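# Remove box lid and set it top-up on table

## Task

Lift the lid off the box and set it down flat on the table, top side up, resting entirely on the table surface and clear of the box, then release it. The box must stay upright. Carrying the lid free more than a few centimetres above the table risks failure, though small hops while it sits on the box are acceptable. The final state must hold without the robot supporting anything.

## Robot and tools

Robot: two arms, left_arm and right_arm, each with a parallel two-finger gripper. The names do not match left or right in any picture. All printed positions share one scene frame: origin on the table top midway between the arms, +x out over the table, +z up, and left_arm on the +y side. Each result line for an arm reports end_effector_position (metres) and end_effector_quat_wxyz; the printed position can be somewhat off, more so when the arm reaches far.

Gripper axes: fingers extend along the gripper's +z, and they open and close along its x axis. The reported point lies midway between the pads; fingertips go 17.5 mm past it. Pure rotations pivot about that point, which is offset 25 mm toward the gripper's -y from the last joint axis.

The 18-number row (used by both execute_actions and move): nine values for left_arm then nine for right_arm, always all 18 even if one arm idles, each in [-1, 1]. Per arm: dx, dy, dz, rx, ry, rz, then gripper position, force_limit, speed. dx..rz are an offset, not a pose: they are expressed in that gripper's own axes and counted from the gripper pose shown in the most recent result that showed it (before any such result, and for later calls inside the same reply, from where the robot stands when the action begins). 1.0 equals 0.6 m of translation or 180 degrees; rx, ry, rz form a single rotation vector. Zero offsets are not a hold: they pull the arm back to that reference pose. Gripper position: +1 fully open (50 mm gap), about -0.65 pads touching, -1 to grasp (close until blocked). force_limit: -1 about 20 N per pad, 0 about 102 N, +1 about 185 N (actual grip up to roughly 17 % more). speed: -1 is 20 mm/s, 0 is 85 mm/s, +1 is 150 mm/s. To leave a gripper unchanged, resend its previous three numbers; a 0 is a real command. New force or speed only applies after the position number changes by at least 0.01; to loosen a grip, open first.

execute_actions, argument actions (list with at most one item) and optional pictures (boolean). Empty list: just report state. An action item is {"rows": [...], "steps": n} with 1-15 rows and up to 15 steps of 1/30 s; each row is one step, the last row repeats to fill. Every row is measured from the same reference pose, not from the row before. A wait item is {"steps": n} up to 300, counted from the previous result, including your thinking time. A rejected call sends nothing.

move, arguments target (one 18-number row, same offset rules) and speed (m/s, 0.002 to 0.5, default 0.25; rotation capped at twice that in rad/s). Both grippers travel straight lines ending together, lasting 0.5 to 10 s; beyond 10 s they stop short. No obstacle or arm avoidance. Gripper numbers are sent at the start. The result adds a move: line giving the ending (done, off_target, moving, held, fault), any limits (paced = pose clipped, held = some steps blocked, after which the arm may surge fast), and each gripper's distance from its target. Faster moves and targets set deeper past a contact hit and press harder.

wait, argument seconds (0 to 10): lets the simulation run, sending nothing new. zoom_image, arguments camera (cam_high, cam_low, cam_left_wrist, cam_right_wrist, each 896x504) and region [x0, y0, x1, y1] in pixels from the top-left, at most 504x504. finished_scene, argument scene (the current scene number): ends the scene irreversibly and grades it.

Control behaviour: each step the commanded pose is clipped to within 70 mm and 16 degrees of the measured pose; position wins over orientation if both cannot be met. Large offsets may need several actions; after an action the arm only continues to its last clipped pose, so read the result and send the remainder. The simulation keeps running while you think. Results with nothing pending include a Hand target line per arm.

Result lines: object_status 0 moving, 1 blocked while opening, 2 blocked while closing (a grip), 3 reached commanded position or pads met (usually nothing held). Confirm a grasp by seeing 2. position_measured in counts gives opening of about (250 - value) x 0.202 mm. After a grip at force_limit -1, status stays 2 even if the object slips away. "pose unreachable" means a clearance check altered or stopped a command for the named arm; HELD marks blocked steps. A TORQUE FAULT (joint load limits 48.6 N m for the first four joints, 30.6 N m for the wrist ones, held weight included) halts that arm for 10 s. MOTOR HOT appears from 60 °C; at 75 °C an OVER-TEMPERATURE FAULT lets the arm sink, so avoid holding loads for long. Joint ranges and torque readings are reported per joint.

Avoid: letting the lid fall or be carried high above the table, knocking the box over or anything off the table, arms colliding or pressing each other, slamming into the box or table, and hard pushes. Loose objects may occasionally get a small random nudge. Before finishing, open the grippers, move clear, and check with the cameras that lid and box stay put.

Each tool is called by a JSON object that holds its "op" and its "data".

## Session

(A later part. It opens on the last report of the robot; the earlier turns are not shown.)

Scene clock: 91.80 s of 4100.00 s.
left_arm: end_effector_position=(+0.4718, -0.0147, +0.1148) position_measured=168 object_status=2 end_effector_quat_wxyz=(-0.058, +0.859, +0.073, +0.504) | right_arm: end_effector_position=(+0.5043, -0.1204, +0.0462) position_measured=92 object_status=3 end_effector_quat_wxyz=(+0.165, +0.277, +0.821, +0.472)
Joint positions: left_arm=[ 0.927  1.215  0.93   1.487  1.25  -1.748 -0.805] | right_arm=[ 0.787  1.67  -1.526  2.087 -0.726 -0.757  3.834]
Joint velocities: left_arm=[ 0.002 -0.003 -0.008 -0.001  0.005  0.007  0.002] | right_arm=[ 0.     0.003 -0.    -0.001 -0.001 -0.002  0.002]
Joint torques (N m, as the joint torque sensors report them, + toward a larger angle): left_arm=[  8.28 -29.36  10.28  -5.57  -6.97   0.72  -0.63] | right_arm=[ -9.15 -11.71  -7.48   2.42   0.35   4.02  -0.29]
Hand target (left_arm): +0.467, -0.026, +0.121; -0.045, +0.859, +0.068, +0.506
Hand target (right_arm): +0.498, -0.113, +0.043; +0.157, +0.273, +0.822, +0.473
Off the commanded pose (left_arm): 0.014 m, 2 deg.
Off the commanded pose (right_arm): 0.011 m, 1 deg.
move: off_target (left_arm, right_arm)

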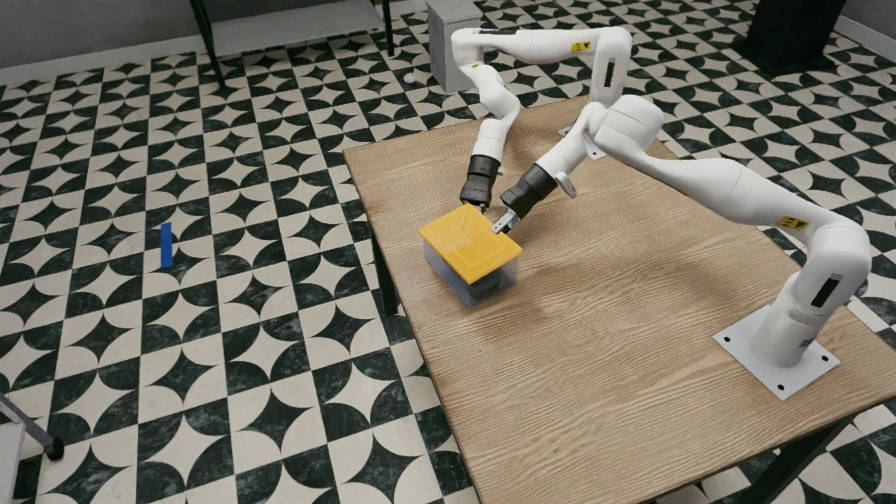

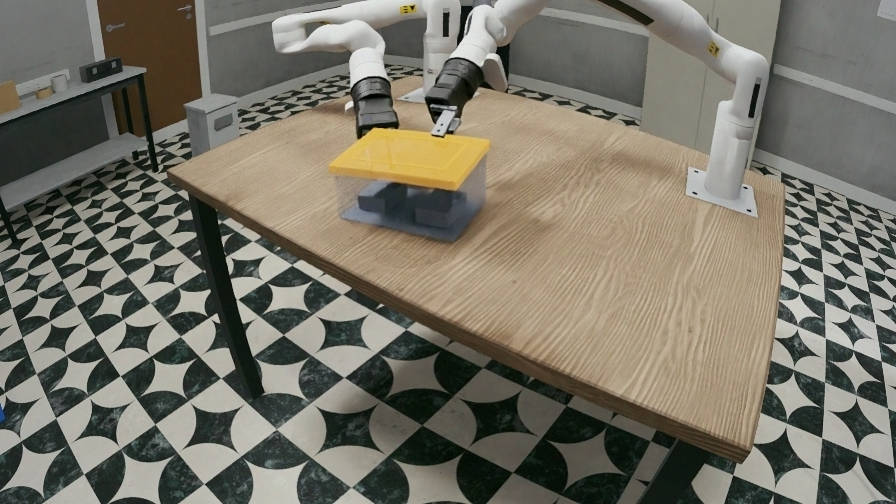

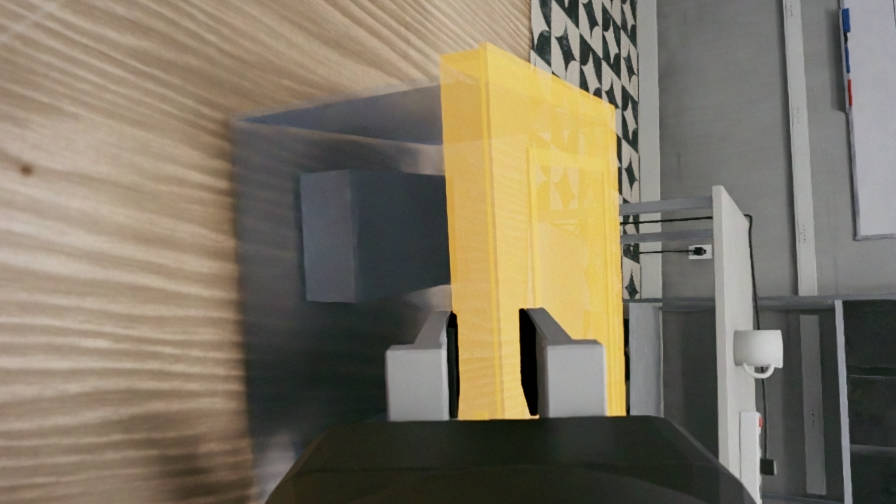

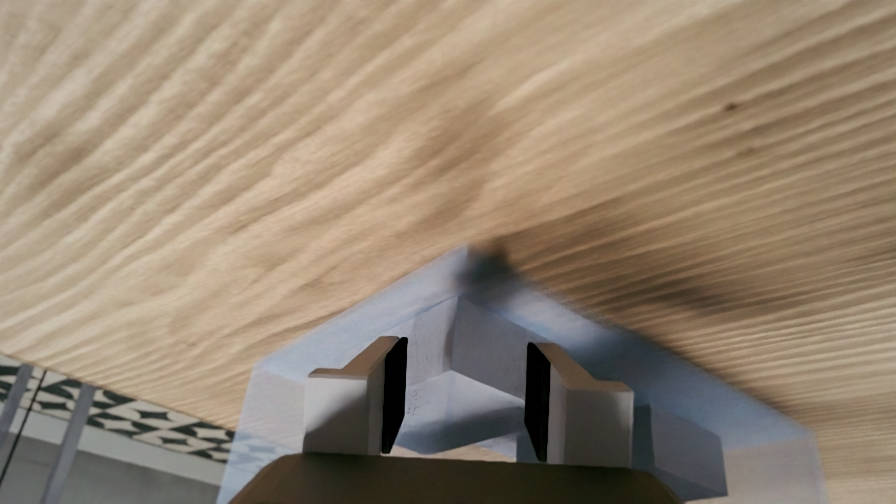

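{"op": "move", "data": {"target": [-0.02,0,0.012,0,0,0,-1,0.2,-0.8,0,0,-0.005,0,0,0,0.4,0,0], "speed": 0.02}}

{"op": "execute_actions", "data": {"actions": [{"rows":[[0,0,0,0,0,0,0.4,0,0,0,0,0,0,0,0,0.4,0,0]],"steps":8}], "pictures": false}}

{"op": "move", "data": {"target": [0,0,-0.07,-0.082,0,0.047,0.4,0,0,0,-0.04,-0.012,0,0,0,0.4,0,0], "speed": 0.15}}

Scene clock: 96.93 s of 4100.00 s.
left_arm: end_effector_position=(+0.4750, -0.0128, +0.1085) position_measured=168 object_status=2 end_effector_quat_wxyz=(-0.058, +0.855, +0.077, +0.509) | right_arm: end_effector_position=(+0.5043, -0.1241, +0.0475) position_measured=92 object_status=3 end_effector_quat_wxyz=(+0.166, +0.279, +0.820, +0.471)
Joint positions: left_arm=[ 0.924  1.235  0.929  1.486  1.228 -1.76  -0.788] | right_arm=[ 0.794  1.666 -1.527  2.092 -0.728 -0.759  3.833]
Joint velocities: left_arm=[-0.006  0.009  0.015  0.    -0.011 -0.012 -0.003] | right_arm=[ 0.001  0.001 -0.001 -0.    -0.001 -0.001  0.002]
Joint torques (N m, as the joint torque sensors report them, + toward a larger angle): left_arm=[  0.42 -17.08   5.98  -3.04  -1.68   1.72  -0.45] | right_arm=[ -1.04 -15.84 -11.41   2.16   1.2    3.13  -0.32]
Hand target (left_arm): +0.472, -0.014, +0.101; -0.058, +0.859, +0.073, +0.504
Hand target (right_arm): +0.503, -0.122, +0.048; +0.165, +0.277, +0.821, +0.472
Off the commanded pose (left_arm): 0.008 m, 1 deg.
Off the commanded pose (right_arm): 0.002 m, 0 deg.
After step 90, 1.20 s passed at rest.
move: off_target (left_arm)

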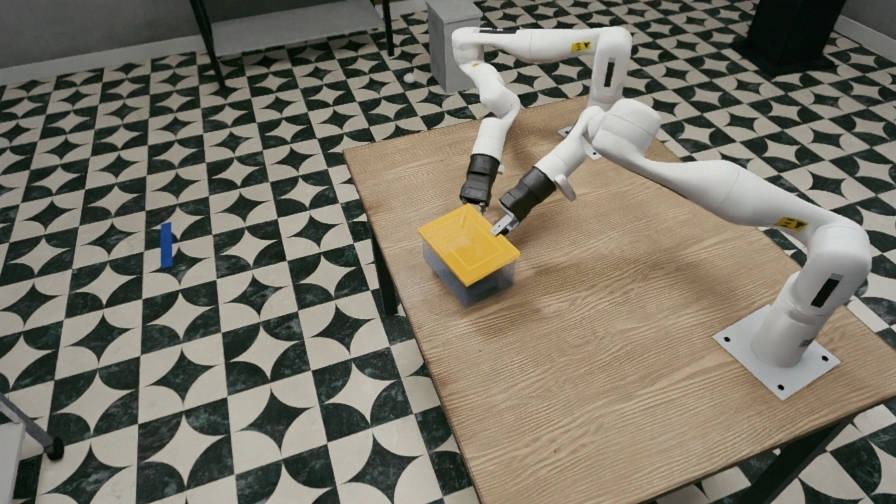

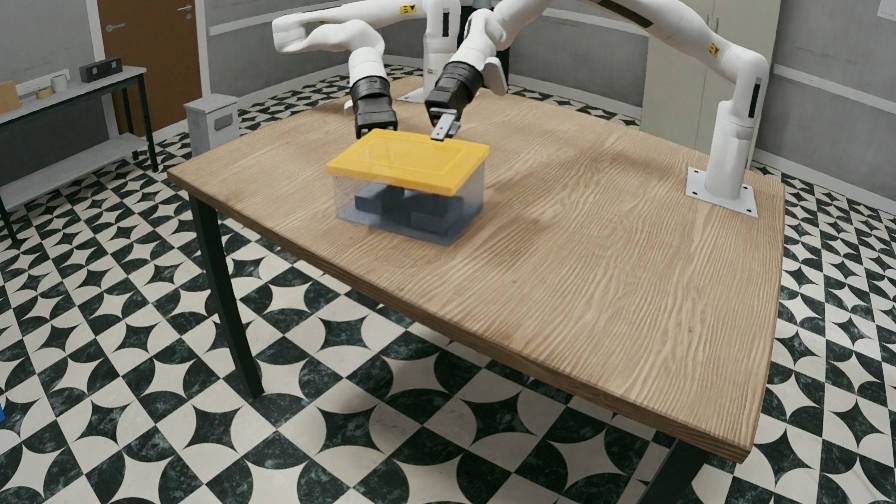

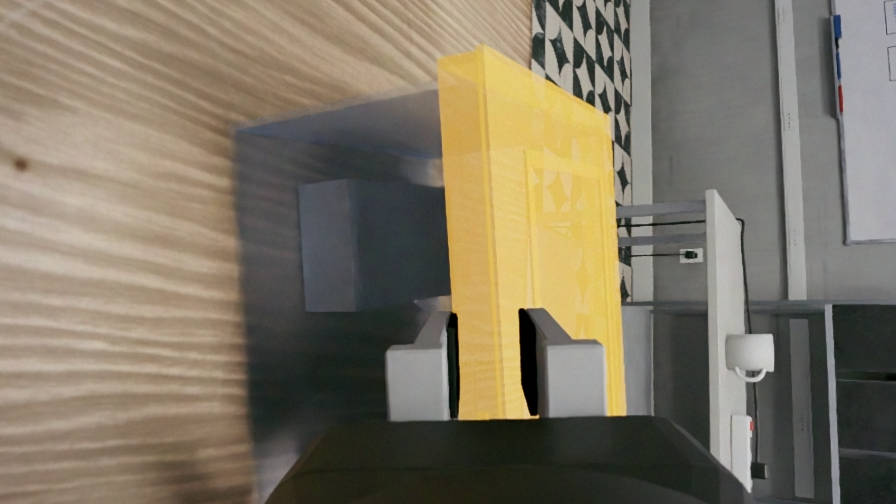

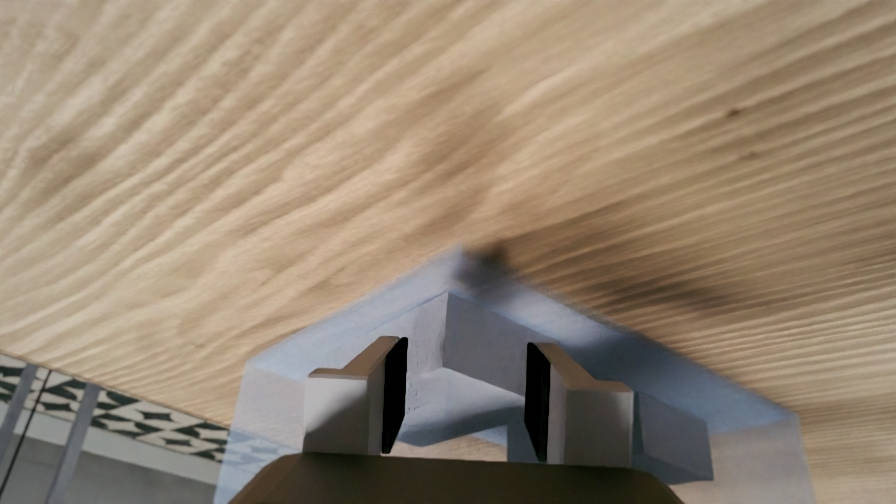

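Scene clock: 97.20 s of 4100.00 s.
left_arm: end_effector_position=(+0.4751, -0.0128, +0.1090) position_measured=92 object_status=0 end_effector_quat_wxyz=(-0.058, +0.855, +0.077, +0.509) | right_arm: end_effector_position=(+0.5048, -0.1245, +0.0474) position_measured=92 object_status=3 end_effector_quat_wxyz=(+0.167, +0.279, +0.820, +0.470)
Joint positions: left_arm=[ 0.924  1.234  0.928  1.486  1.228 -1.759 -0.788] | right_arm=[ 0.795  1.666 -1.527  2.092 -0.728 -0.759  3.833]
Joint velocities: left_arm=[ 0.003  0.007 -0.003  0.     0.002  0.002  0.001] | right_arm=[-0.     0.001 -0.    -0.001 -0.    -0.    -0.001]
Joint torques (N m, as the joint torque sensors report them, + toward a larger angle): left_arm=[ -0.09 -24.24   5.61  -4.01  -2.27  -2.28  -0.59] | right_arm=[ -0.67 -16.64 -10.78   1.87   1.77   2.49  -0.28]
Hand target (left_arm): +0.475, -0.013, +0.109; -0.058, +0.855, +0.077, +0.509
Hand target (right_arm): +0.504, -0.124, +0.047; +0.166, +0.279, +0.820, +0.471
Off the commanded pose (left_arm): 0.000 m, 0 deg.
Off the commanded pose (right_arm): 0.001 m, 0 deg.
Steps of this call (steps 1 to 8: all 8 steps of this action). Readings (end_effector_position | what the end effector reports):
1: left_arm (+0.4752, -0.0127, +0.1094) | right_arm (+0.5047, -0.1245, +0.0474) | left_arm position_measured=157 object_status=0 | right_arm position_measured=92 object_status=3
2: left_arm (+0.4755, -0.0129, +0.1110) | right_arm (+0.5051, -0.1250, +0.0474) | left_arm position_measured=143 object_status=0 | right_arm position_measured=92 object_status=3
4: left_arm (+0.4756, -0.0132, +0.1111) | right_arm (+0.5048, -0.1246, +0.0474) | left_arm position_measured=115 object_status=0 | right_arm position_measured=92 object_status=3
8: the state above

Scene clock: 98.73 s of 4100.00 s.
left_arm: end_effector_position=(+0.4383, -0.0204, +0.1282) position_measured=92 object_status=3 end_effector_quat_wxyz=(+0.015, +0.859, -0.053, +0.509) | right_arm: end_effector_position=(+0.4937, -0.1390, +0.0303) position_measured=92 object_status=3 end_effector_quat_wxyz=(+0.167, +0.279, +0.820, +0.470)
Joint positions: left_arm=[ 0.866  1.126  0.972  1.824  1.131 -1.682 -0.755] | right_arm=[ 0.842  1.707 -1.498  2.125 -0.687 -0.752  3.845]
Joint velocities: left_arm=[-0.004 -0.003 -0.     0.002 -0.001 -0.002 -0.002] | right_arm=[ 0.002  0.001  0.001  0.     0.001  0.    -0.003]
Joint torques (N m, as the joint torque sensors report them, + toward a larger angle): left_arm=[ -0.27 -20.32   5.42  -2.8   -2.21  -2.62  -0.46] | right_arm=[  0.01 -15.86 -10.95   1.34   1.26   2.12  -0.16]
Hand target (left_arm): +0.439, -0.020, +0.128; +0.015, +0.859, -0.053, +0.509
Hand target (right_arm): +0.494, -0.139, +0.030; +0.167, +0.279, +0.820, +0.470
Off the commanded pose (left_arm): 0.001 m, 0 deg.
Off the commanded pose (right_arm): 0.000 m, 0 deg.
move: done

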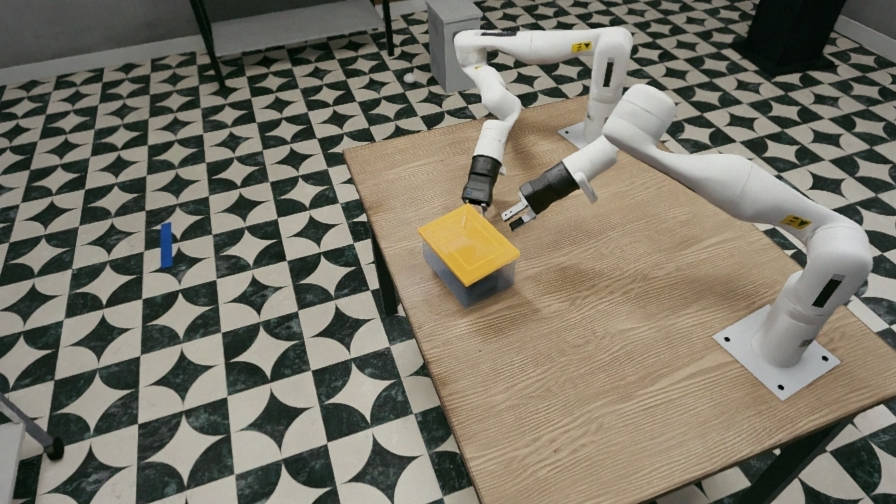

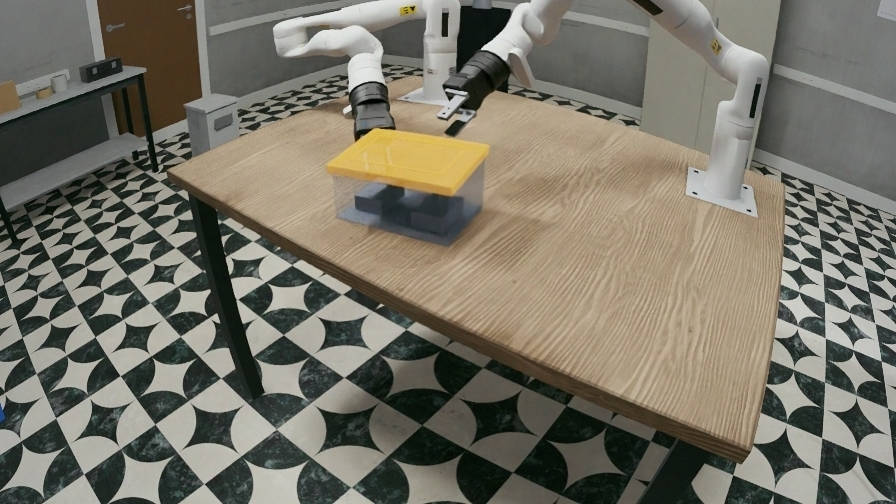

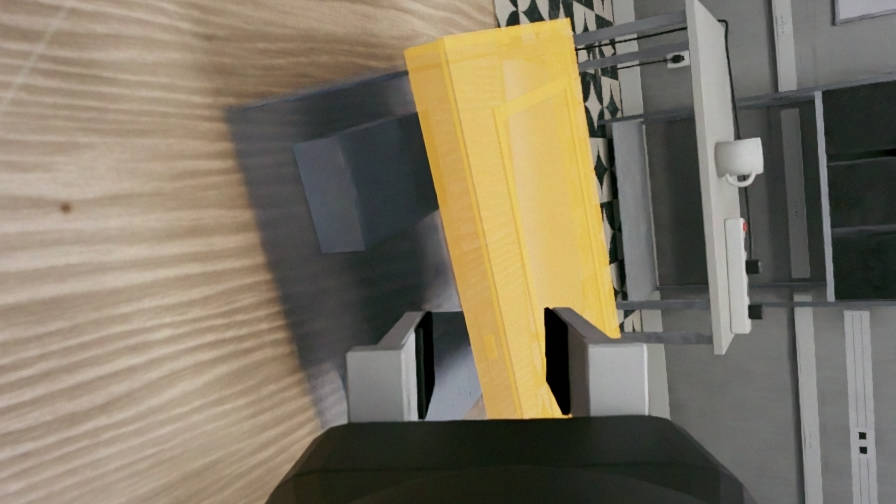

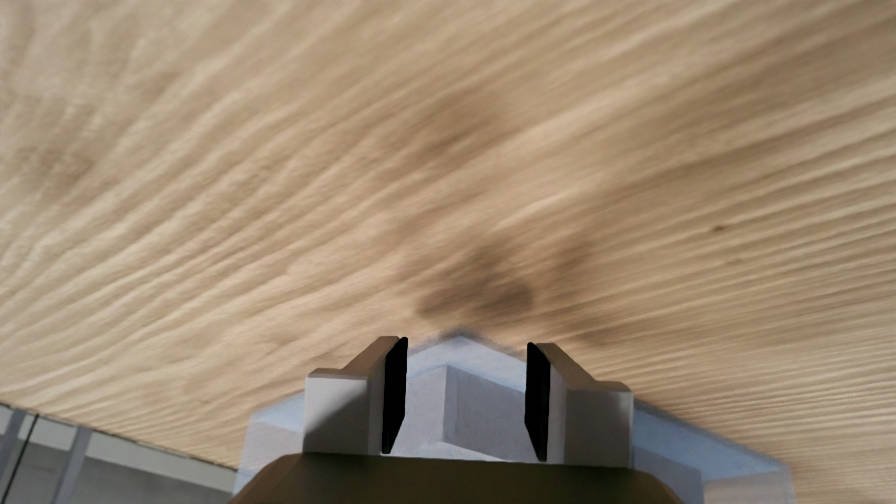

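{"op": "move", "data": {"target": [0,0,0.012,0.097,-0.003,-0.053,0.4,0,0,0,0.038,0.01,0,0,0,0.4,0,0], "speed": 0.15}}

{"op": "move", "data": {"target": [0,0,0.056,0,0,0,0.4,0,0,0,0,0,0,0,0,0.4,0,0], "speed": 0.05}}

Scene clock: 101.63 s of 4100.00 s.
left_arm: end_effector_position=(+0.4452, -0.0208, +0.1251) position_measured=92 object_status=3 end_effector_quat_wxyz=(-0.074, +0.855, +0.097, +0.504) | right_arm: end_effector_position=(+0.5037, -0.1258, +0.0470) position_measured=92 object_status=3 end_effector_quat_wxyz=(+0.167, +0.279, +0.820, +0.470)
Joint positions: left_arm=[ 0.989  1.224  0.948  1.42   1.3   -1.824 -0.798] | right_arm=[ 0.799  1.667 -1.526  2.095 -0.727 -0.759  3.833]
Joint velocities: left_arm=[ 0.006  0.004  0.001 -0.003  0.001 -0.001 -0.   ] | right_arm=[-0.002  0.    -0.001 -0.    -0.    -0.     0.   ]
Joint torques (N m, as the joint torque sensors report them, + toward a larger angle): left_arm=[ -0.46 -23.8    5.    -4.47  -2.31  -2.68  -0.47] | right_arm=[  0.01 -15.72 -10.86   0.94   1.42   1.78  -0.57]
Hand target (left_arm): +0.445, -0.021, +0.125; -0.074, +0.855, +0.097, +0.504
Hand target (right_arm): +0.504, -0.126, +0.047; +0.167, +0.279, +0.820, +0.470
Off the commanded pose (left_arm): 0.001 m, 0 deg.
Off the commanded pose (right_arm): 0.000 m, 0 deg.
move: done

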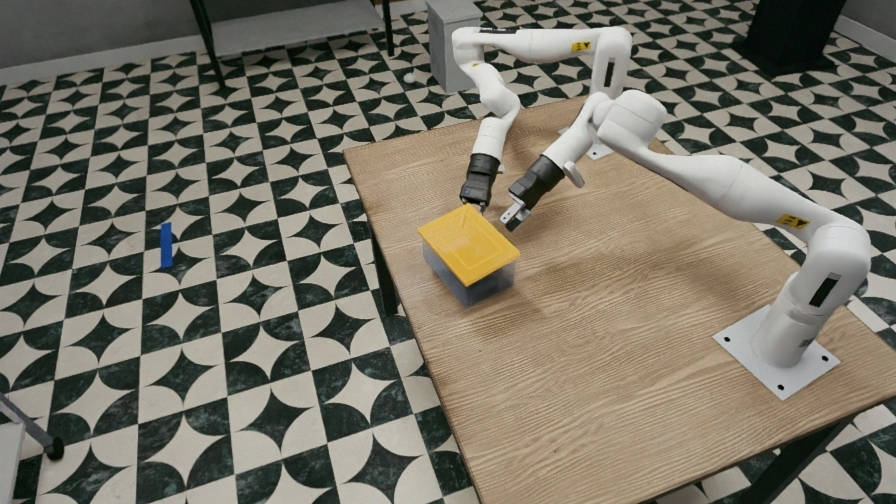

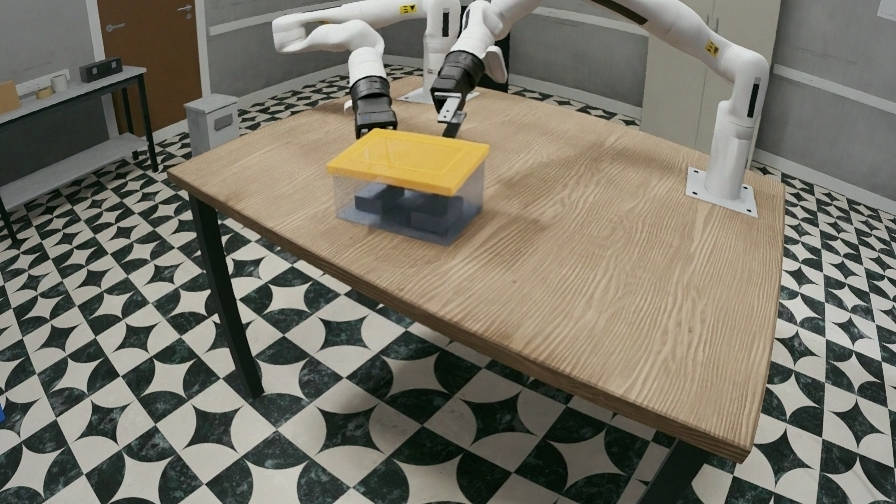

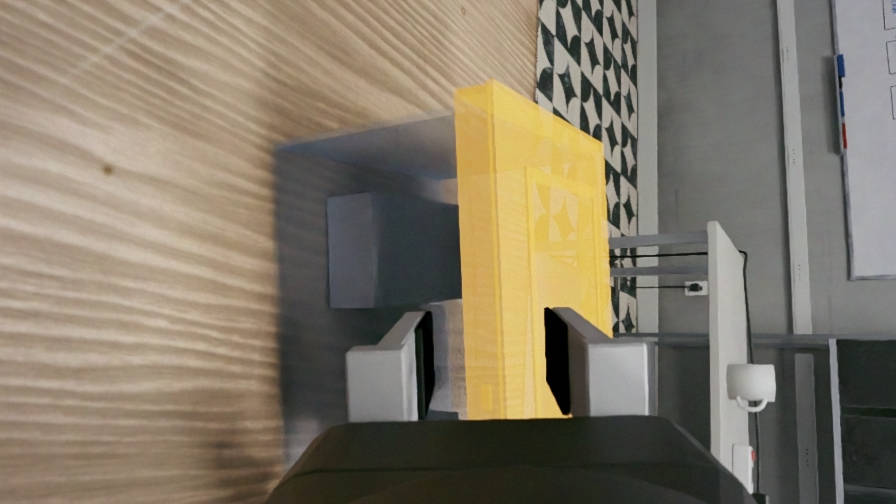

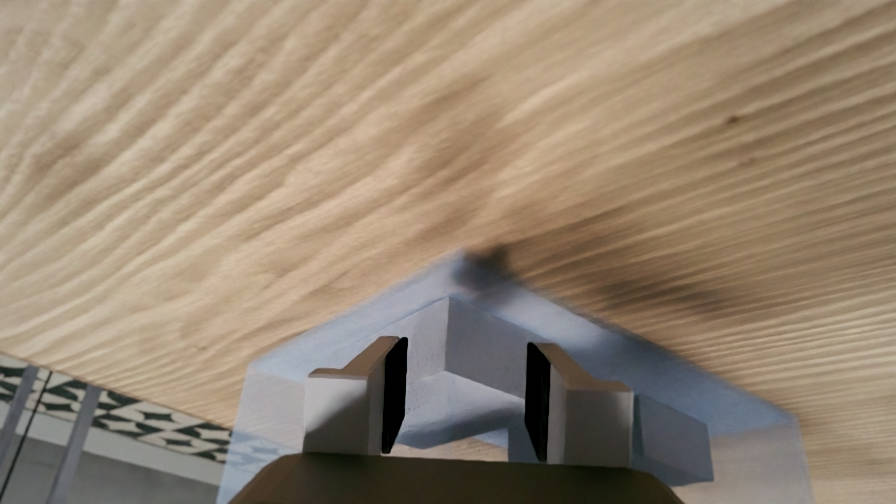

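Scene clock: 102.57 s of 4100.00 s.
left_arm: end_effector_position=(+0.4736, -0.0133, +0.1090) position_measured=92 object_status=3 end_effector_quat_wxyz=(-0.074, +0.855, +0.097, +0.504) | right_arm: end_effector_position=(+0.5038, -0.1258, +0.0470) position_measured=92 object_status=3 end_effector_quat_wxyz=(+0.167, +0.279, +0.820, +0.470)
Joint positions: left_arm=[ 0.945  1.246  0.926  1.418  1.261 -1.778 -0.808] | right_arm=[ 0.799  1.667 -1.526  2.095 -0.727 -0.759  3.833]
Joint velocities: left_arm=[-0.002  0.001 -0.     0.     0.002  0.    -0.   ] | right_arm=[ 0.  0.  0.  0.  0.  0. -0.]
Joint torques (N m, as the joint torque sensors report them, + toward a larger angle): left_arm=[ -0.05 -23.63   5.    -3.94  -2.33  -2.54  -0.42] | right_arm=[ -0.24 -16.57 -11.1    1.03   1.7    2.27  -0.14]
Hand target (left_arm): +0.474, -0.013, +0.109; -0.074, +0.855, +0.097, +0.504
Hand target (right_arm): +0.504, -0.126, +0.047; +0.167, +0.279, +0.820, +0.470
Off the commanded pose (left_arm): 0.000 m, 0 deg.
Off the commanded pose (right_arm): 0.000 m, 0 deg.
move: done

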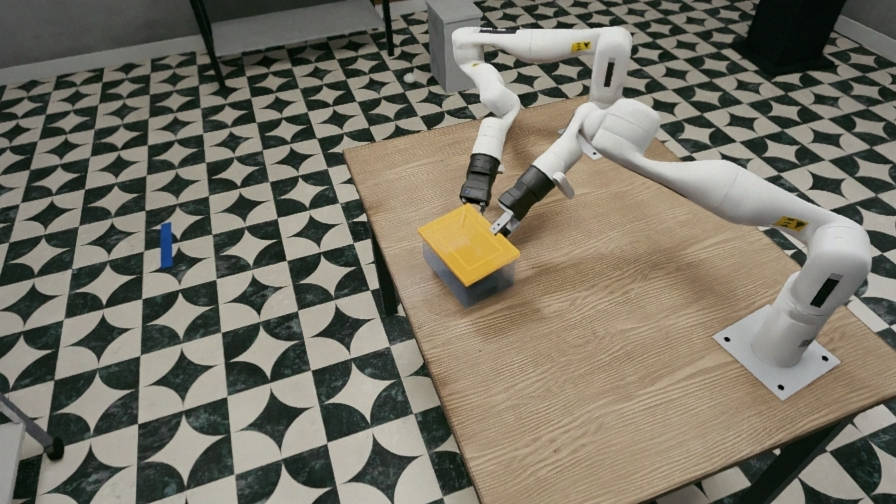

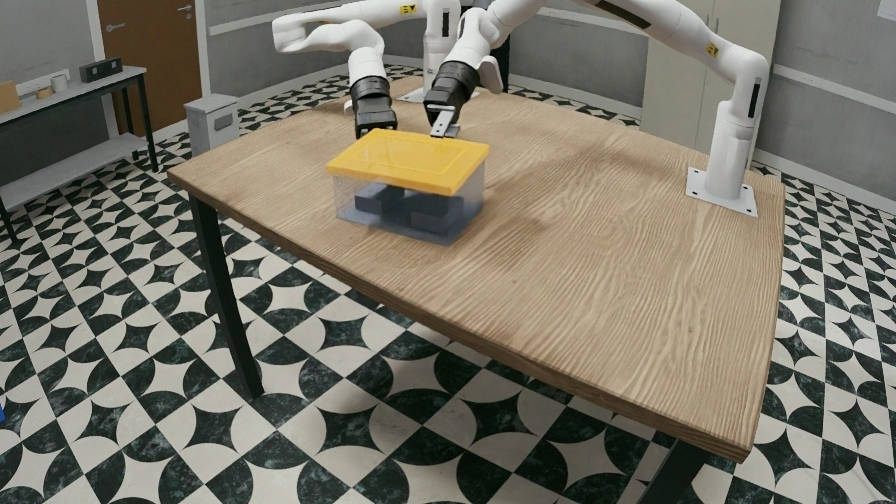

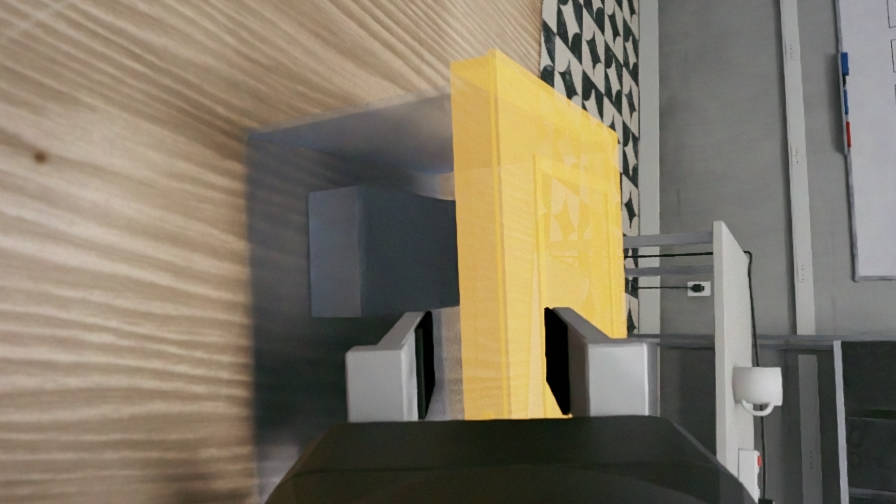

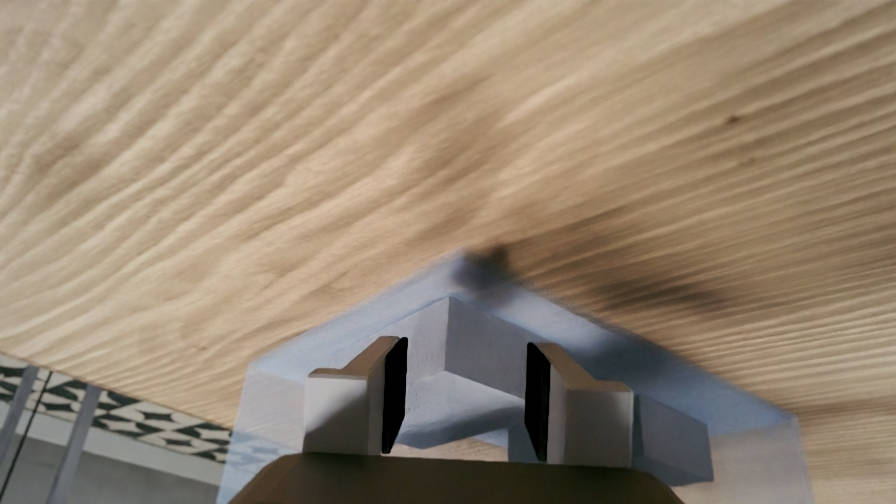

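{"op": "execute_actions", "data": {"actions": [{"rows":[[0.005,0,0.003,0,0,0,0.4,0.2,0,0,0,0,0,0,0,0.4,0,0]],"steps":8}], "pictures": false}}

{"op": "move", "data": {"target": [0,0,0,0,0,0,-1,0.2,-0.8,0,0,0,0,0,0,0.4,0,0]}}

{"op": "move", "data": {"target": [0.022,0,-0.012,0,0,0,-1,0.2,-0.8,0,0,0,0,0,0,0.4,0,0], "speed": 0.015}}

Scene clock: 103.47 s of 4100.00 s.
left_arm: end_effector_position=(+0.4765, -0.0126, +0.1107) position_measured=92 object_status=3 end_effector_quat_wxyz=(-0.074, +0.855, +0.097, +0.504) | right_arm: end_effector_position=(+0.5038, -0.1258, +0.0470) position_measured=92 object_status=3 end_effector_quat_wxyz=(+0.167, +0.279, +0.820, +0.470)
Joint positions: left_arm=[ 0.94   1.243  0.926  1.417  1.26  -1.774 -0.814] | right_arm=[ 0.799  1.667 -1.526  2.095 -0.727 -0.759  3.833]
Joint velocities: left_arm=[-0.     0.     0.     0.001 -0.001 -0.001  0.   ] | right_arm=[-0.    -0.001 -0.002 -0.    -0.    -0.    -0.   ]
Joint torques (N m, as the joint torque sensors report them, + toward a larger angle): left_arm=[ -0.37 -24.03   4.8   -4.08  -2.35  -2.53  -0.5 ] | right_arm=[  0.16 -16.29 -10.54   1.12   1.53   2.06  -0.05]
Hand target (left_arm): +0.477, -0.013, +0.111; -0.074, +0.855, +0.097, +0.504
Hand target (right_arm): +0.504, -0.126, +0.047; +0.167, +0.279, +0.820, +0.470
Off the commanded pose (left_arm): 0.000 m, 0 deg.
Off the commanded pose (right_arm): 0.000 m, 0 deg.
Steps of this call (steps 1 to 19: nothing new was sent; steps 20 to 27: all 8 steps of this action). Readings (end_effector_position | what the end effector reports):
20: left_arm (+0.4743, -0.0130, +0.1093) | right_arm (+0.5038, -0.1258, +0.0470) | left_arm position_measured=92 object_status=3 | right_arm position_measured=92 object_status=3
21: left_arm (+0.4755, -0.0128, +0.1101) | right_arm (+0.5038, -0.1258, +0.0470) | left_arm position_measured=92 object_status=3 | right_arm position_measured=92 object_status=3
23: left_arm (+0.4766, -0.0126, +0.1108) | right_arm (+0.5038, -0.1258, +0.0470) | left_arm position_measured=92 object_status=3 | right_arm position_measured=92 object_status=3
27: the state above

Scene clock: 104.43 s of 4100.00 s.
left_arm: end_effector_position=(+0.4754, -0.0130, +0.1093) position_measured=175 object_status=2 end_effector_quat_wxyz=(-0.074, +0.856, +0.096, +0.503) | right_arm: end_effector_position=(+0.5038, -0.1258, +0.0470) position_measured=92 object_status=3 end_effector_quat_wxyz=(+0.167, +0.279, +0.820, +0.470)
Joint positions: left_arm=[ 0.942  1.244  0.925  1.418  1.262 -1.772 -0.813] | right_arm=[ 0.799  1.667 -1.526  2.095 -0.727 -0.759  3.833]
Joint velocities: left_arm=[ 0.002 -0.001 -0.002 -0.     0.003  0.004  0.   ] | right_arm=[ 0.    -0.001 -0.001 -0.    -0.    -0.     0.001]
Joint torques (N m, as the joint torque sensors report them, + toward a larger angle): left_arm=[ -1.23 -26.25   4.61  -4.77  -3.27  -3.31  -0.84] | right_arm=[ -0.5  -15.95 -11.03   1.56   1.65   2.38   0.02]
Hand target (left_arm): +0.477, -0.013, +0.111; -0.074, +0.855, +0.097, +0.504
Hand target (right_arm): +0.504, -0.126, +0.047; +0.167, +0.279, +0.820, +0.470
Off the commanded pose (left_arm): 0.002 m, 0 deg.
Off the commanded pose (right_arm): 0.000 m, 0 deg.
move: done

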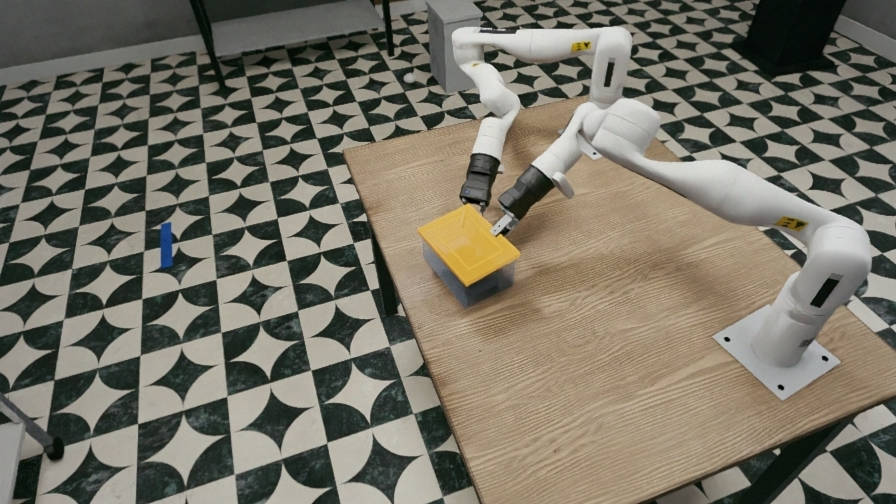

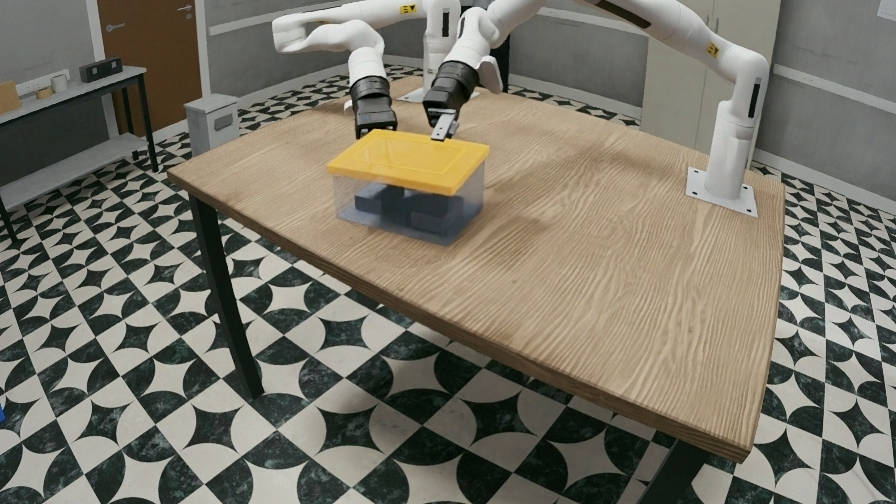

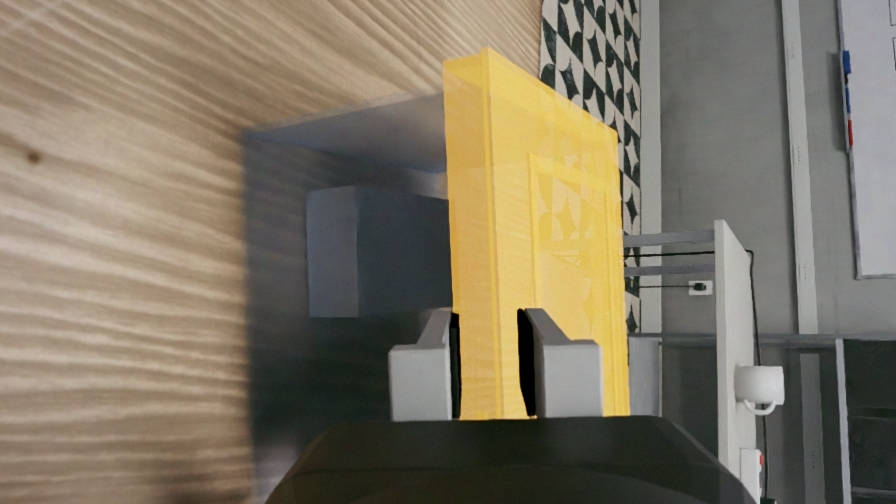

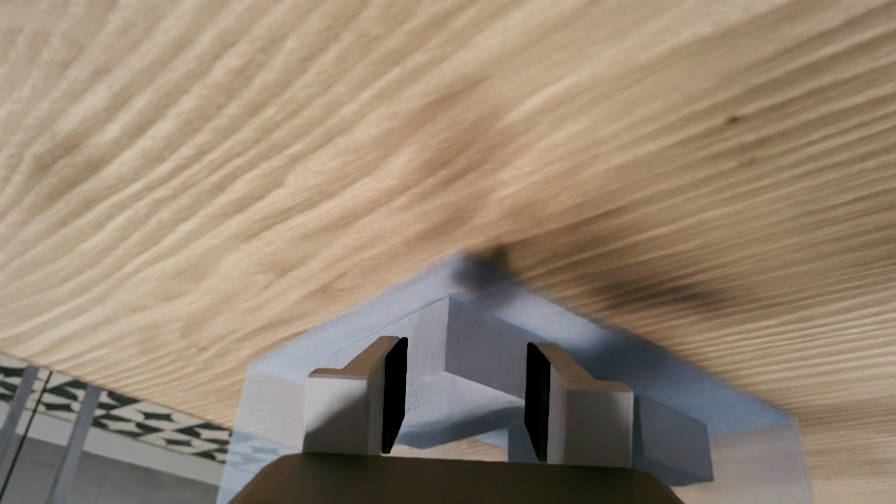

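Scene clock: 105.67 s of 4100.00 s.
left_arm: end_effector_position=(+0.4766, -0.0127, +0.1245) position_measured=175 object_status=2 end_effector_quat_wxyz=(-0.074, +0.855, +0.097, +0.504) | right_arm: end_effector_position=(+0.5038, -0.1258, +0.0470) position_measured=92 object_status=3 end_effector_quat_wxyz=(+0.167, +0.279, +0.820, +0.470)
Joint positions: left_arm=[ 0.938  1.219  0.934  1.416  1.274 -1.778 -0.834] | right_arm=[ 0.799  1.667 -1.526  2.095 -0.727 -0.759  3.833]
Joint velocities: left_arm=[-0.    -0.001  0.001  0.     0.001 -0.001 -0.003] | right_arm=[-0.     0.     0.002 -0.     0.    -0.     0.   ]
Joint torques (N m, as the joint torque sensors report them, + toward a larger angle): left_arm=[  0.65 -23.61   5.53  -3.9   -2.15  -2.31  -0.56] | right_arm=[  0.08 -16.33 -10.97   1.42   1.98   1.93  -0.05]
Hand target (left_arm): +0.476, -0.013, +0.124; -0.074, +0.856, +0.096, +0.503
Hand target (right_arm): +0.504, -0.126, +0.047; +0.167, +0.279, +0.820, +0.470
Off the commanded pose (left_arm): 0.001 m, 0 deg.
Off the commanded pose (right_arm): 0.000 m, 0 deg.
move: done

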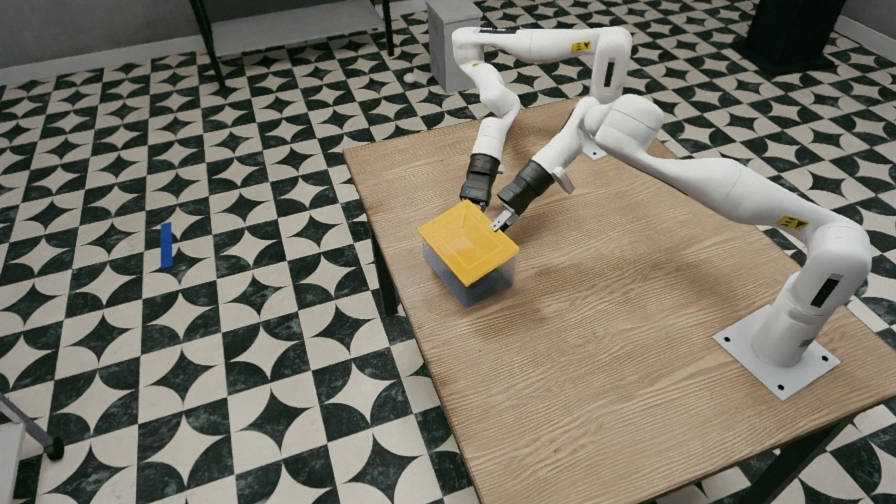

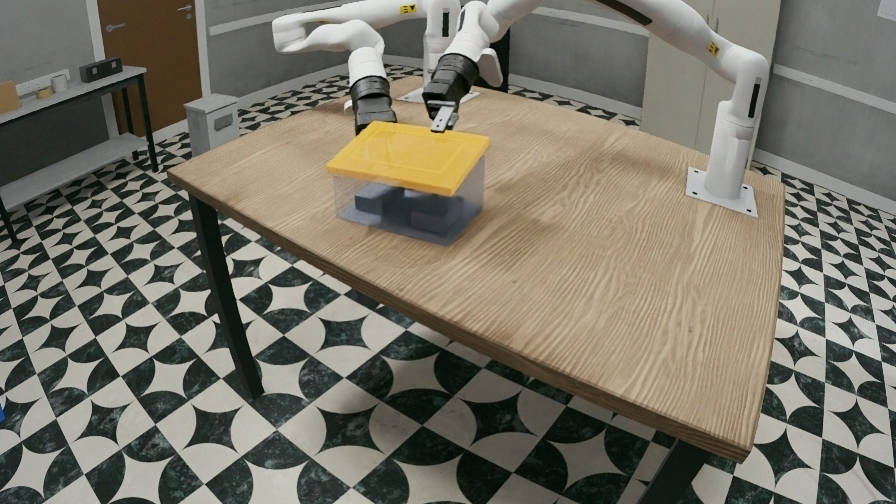

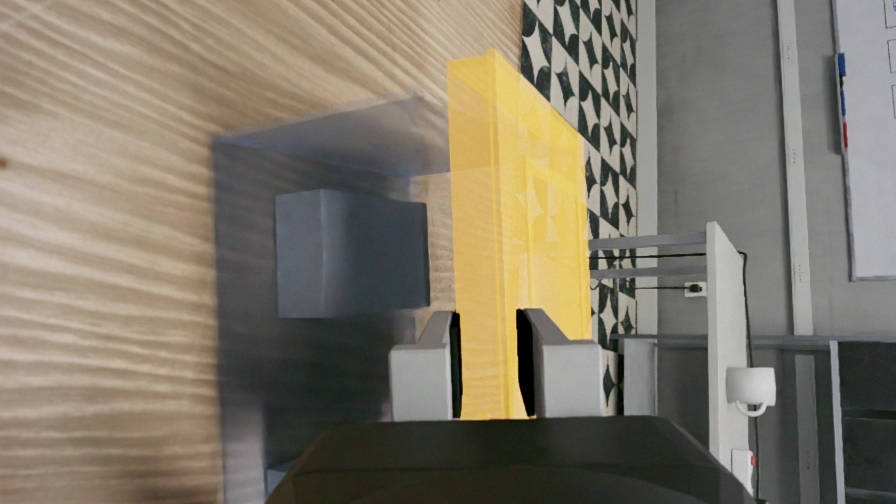

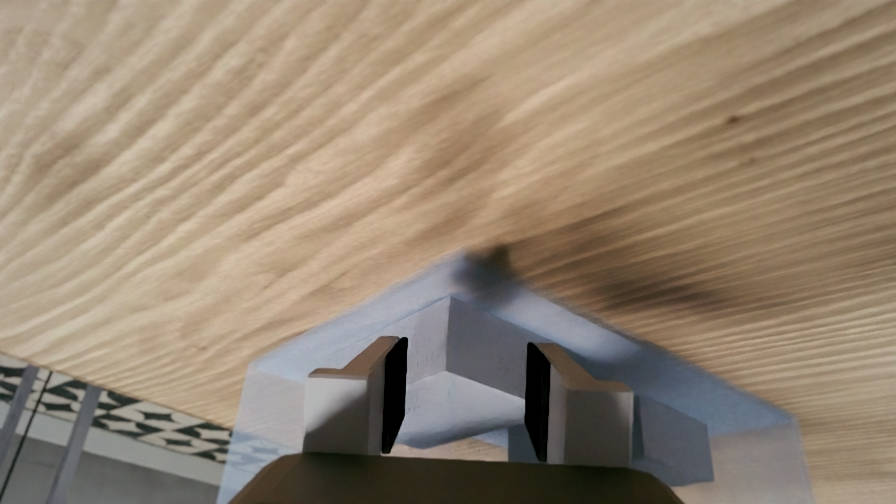

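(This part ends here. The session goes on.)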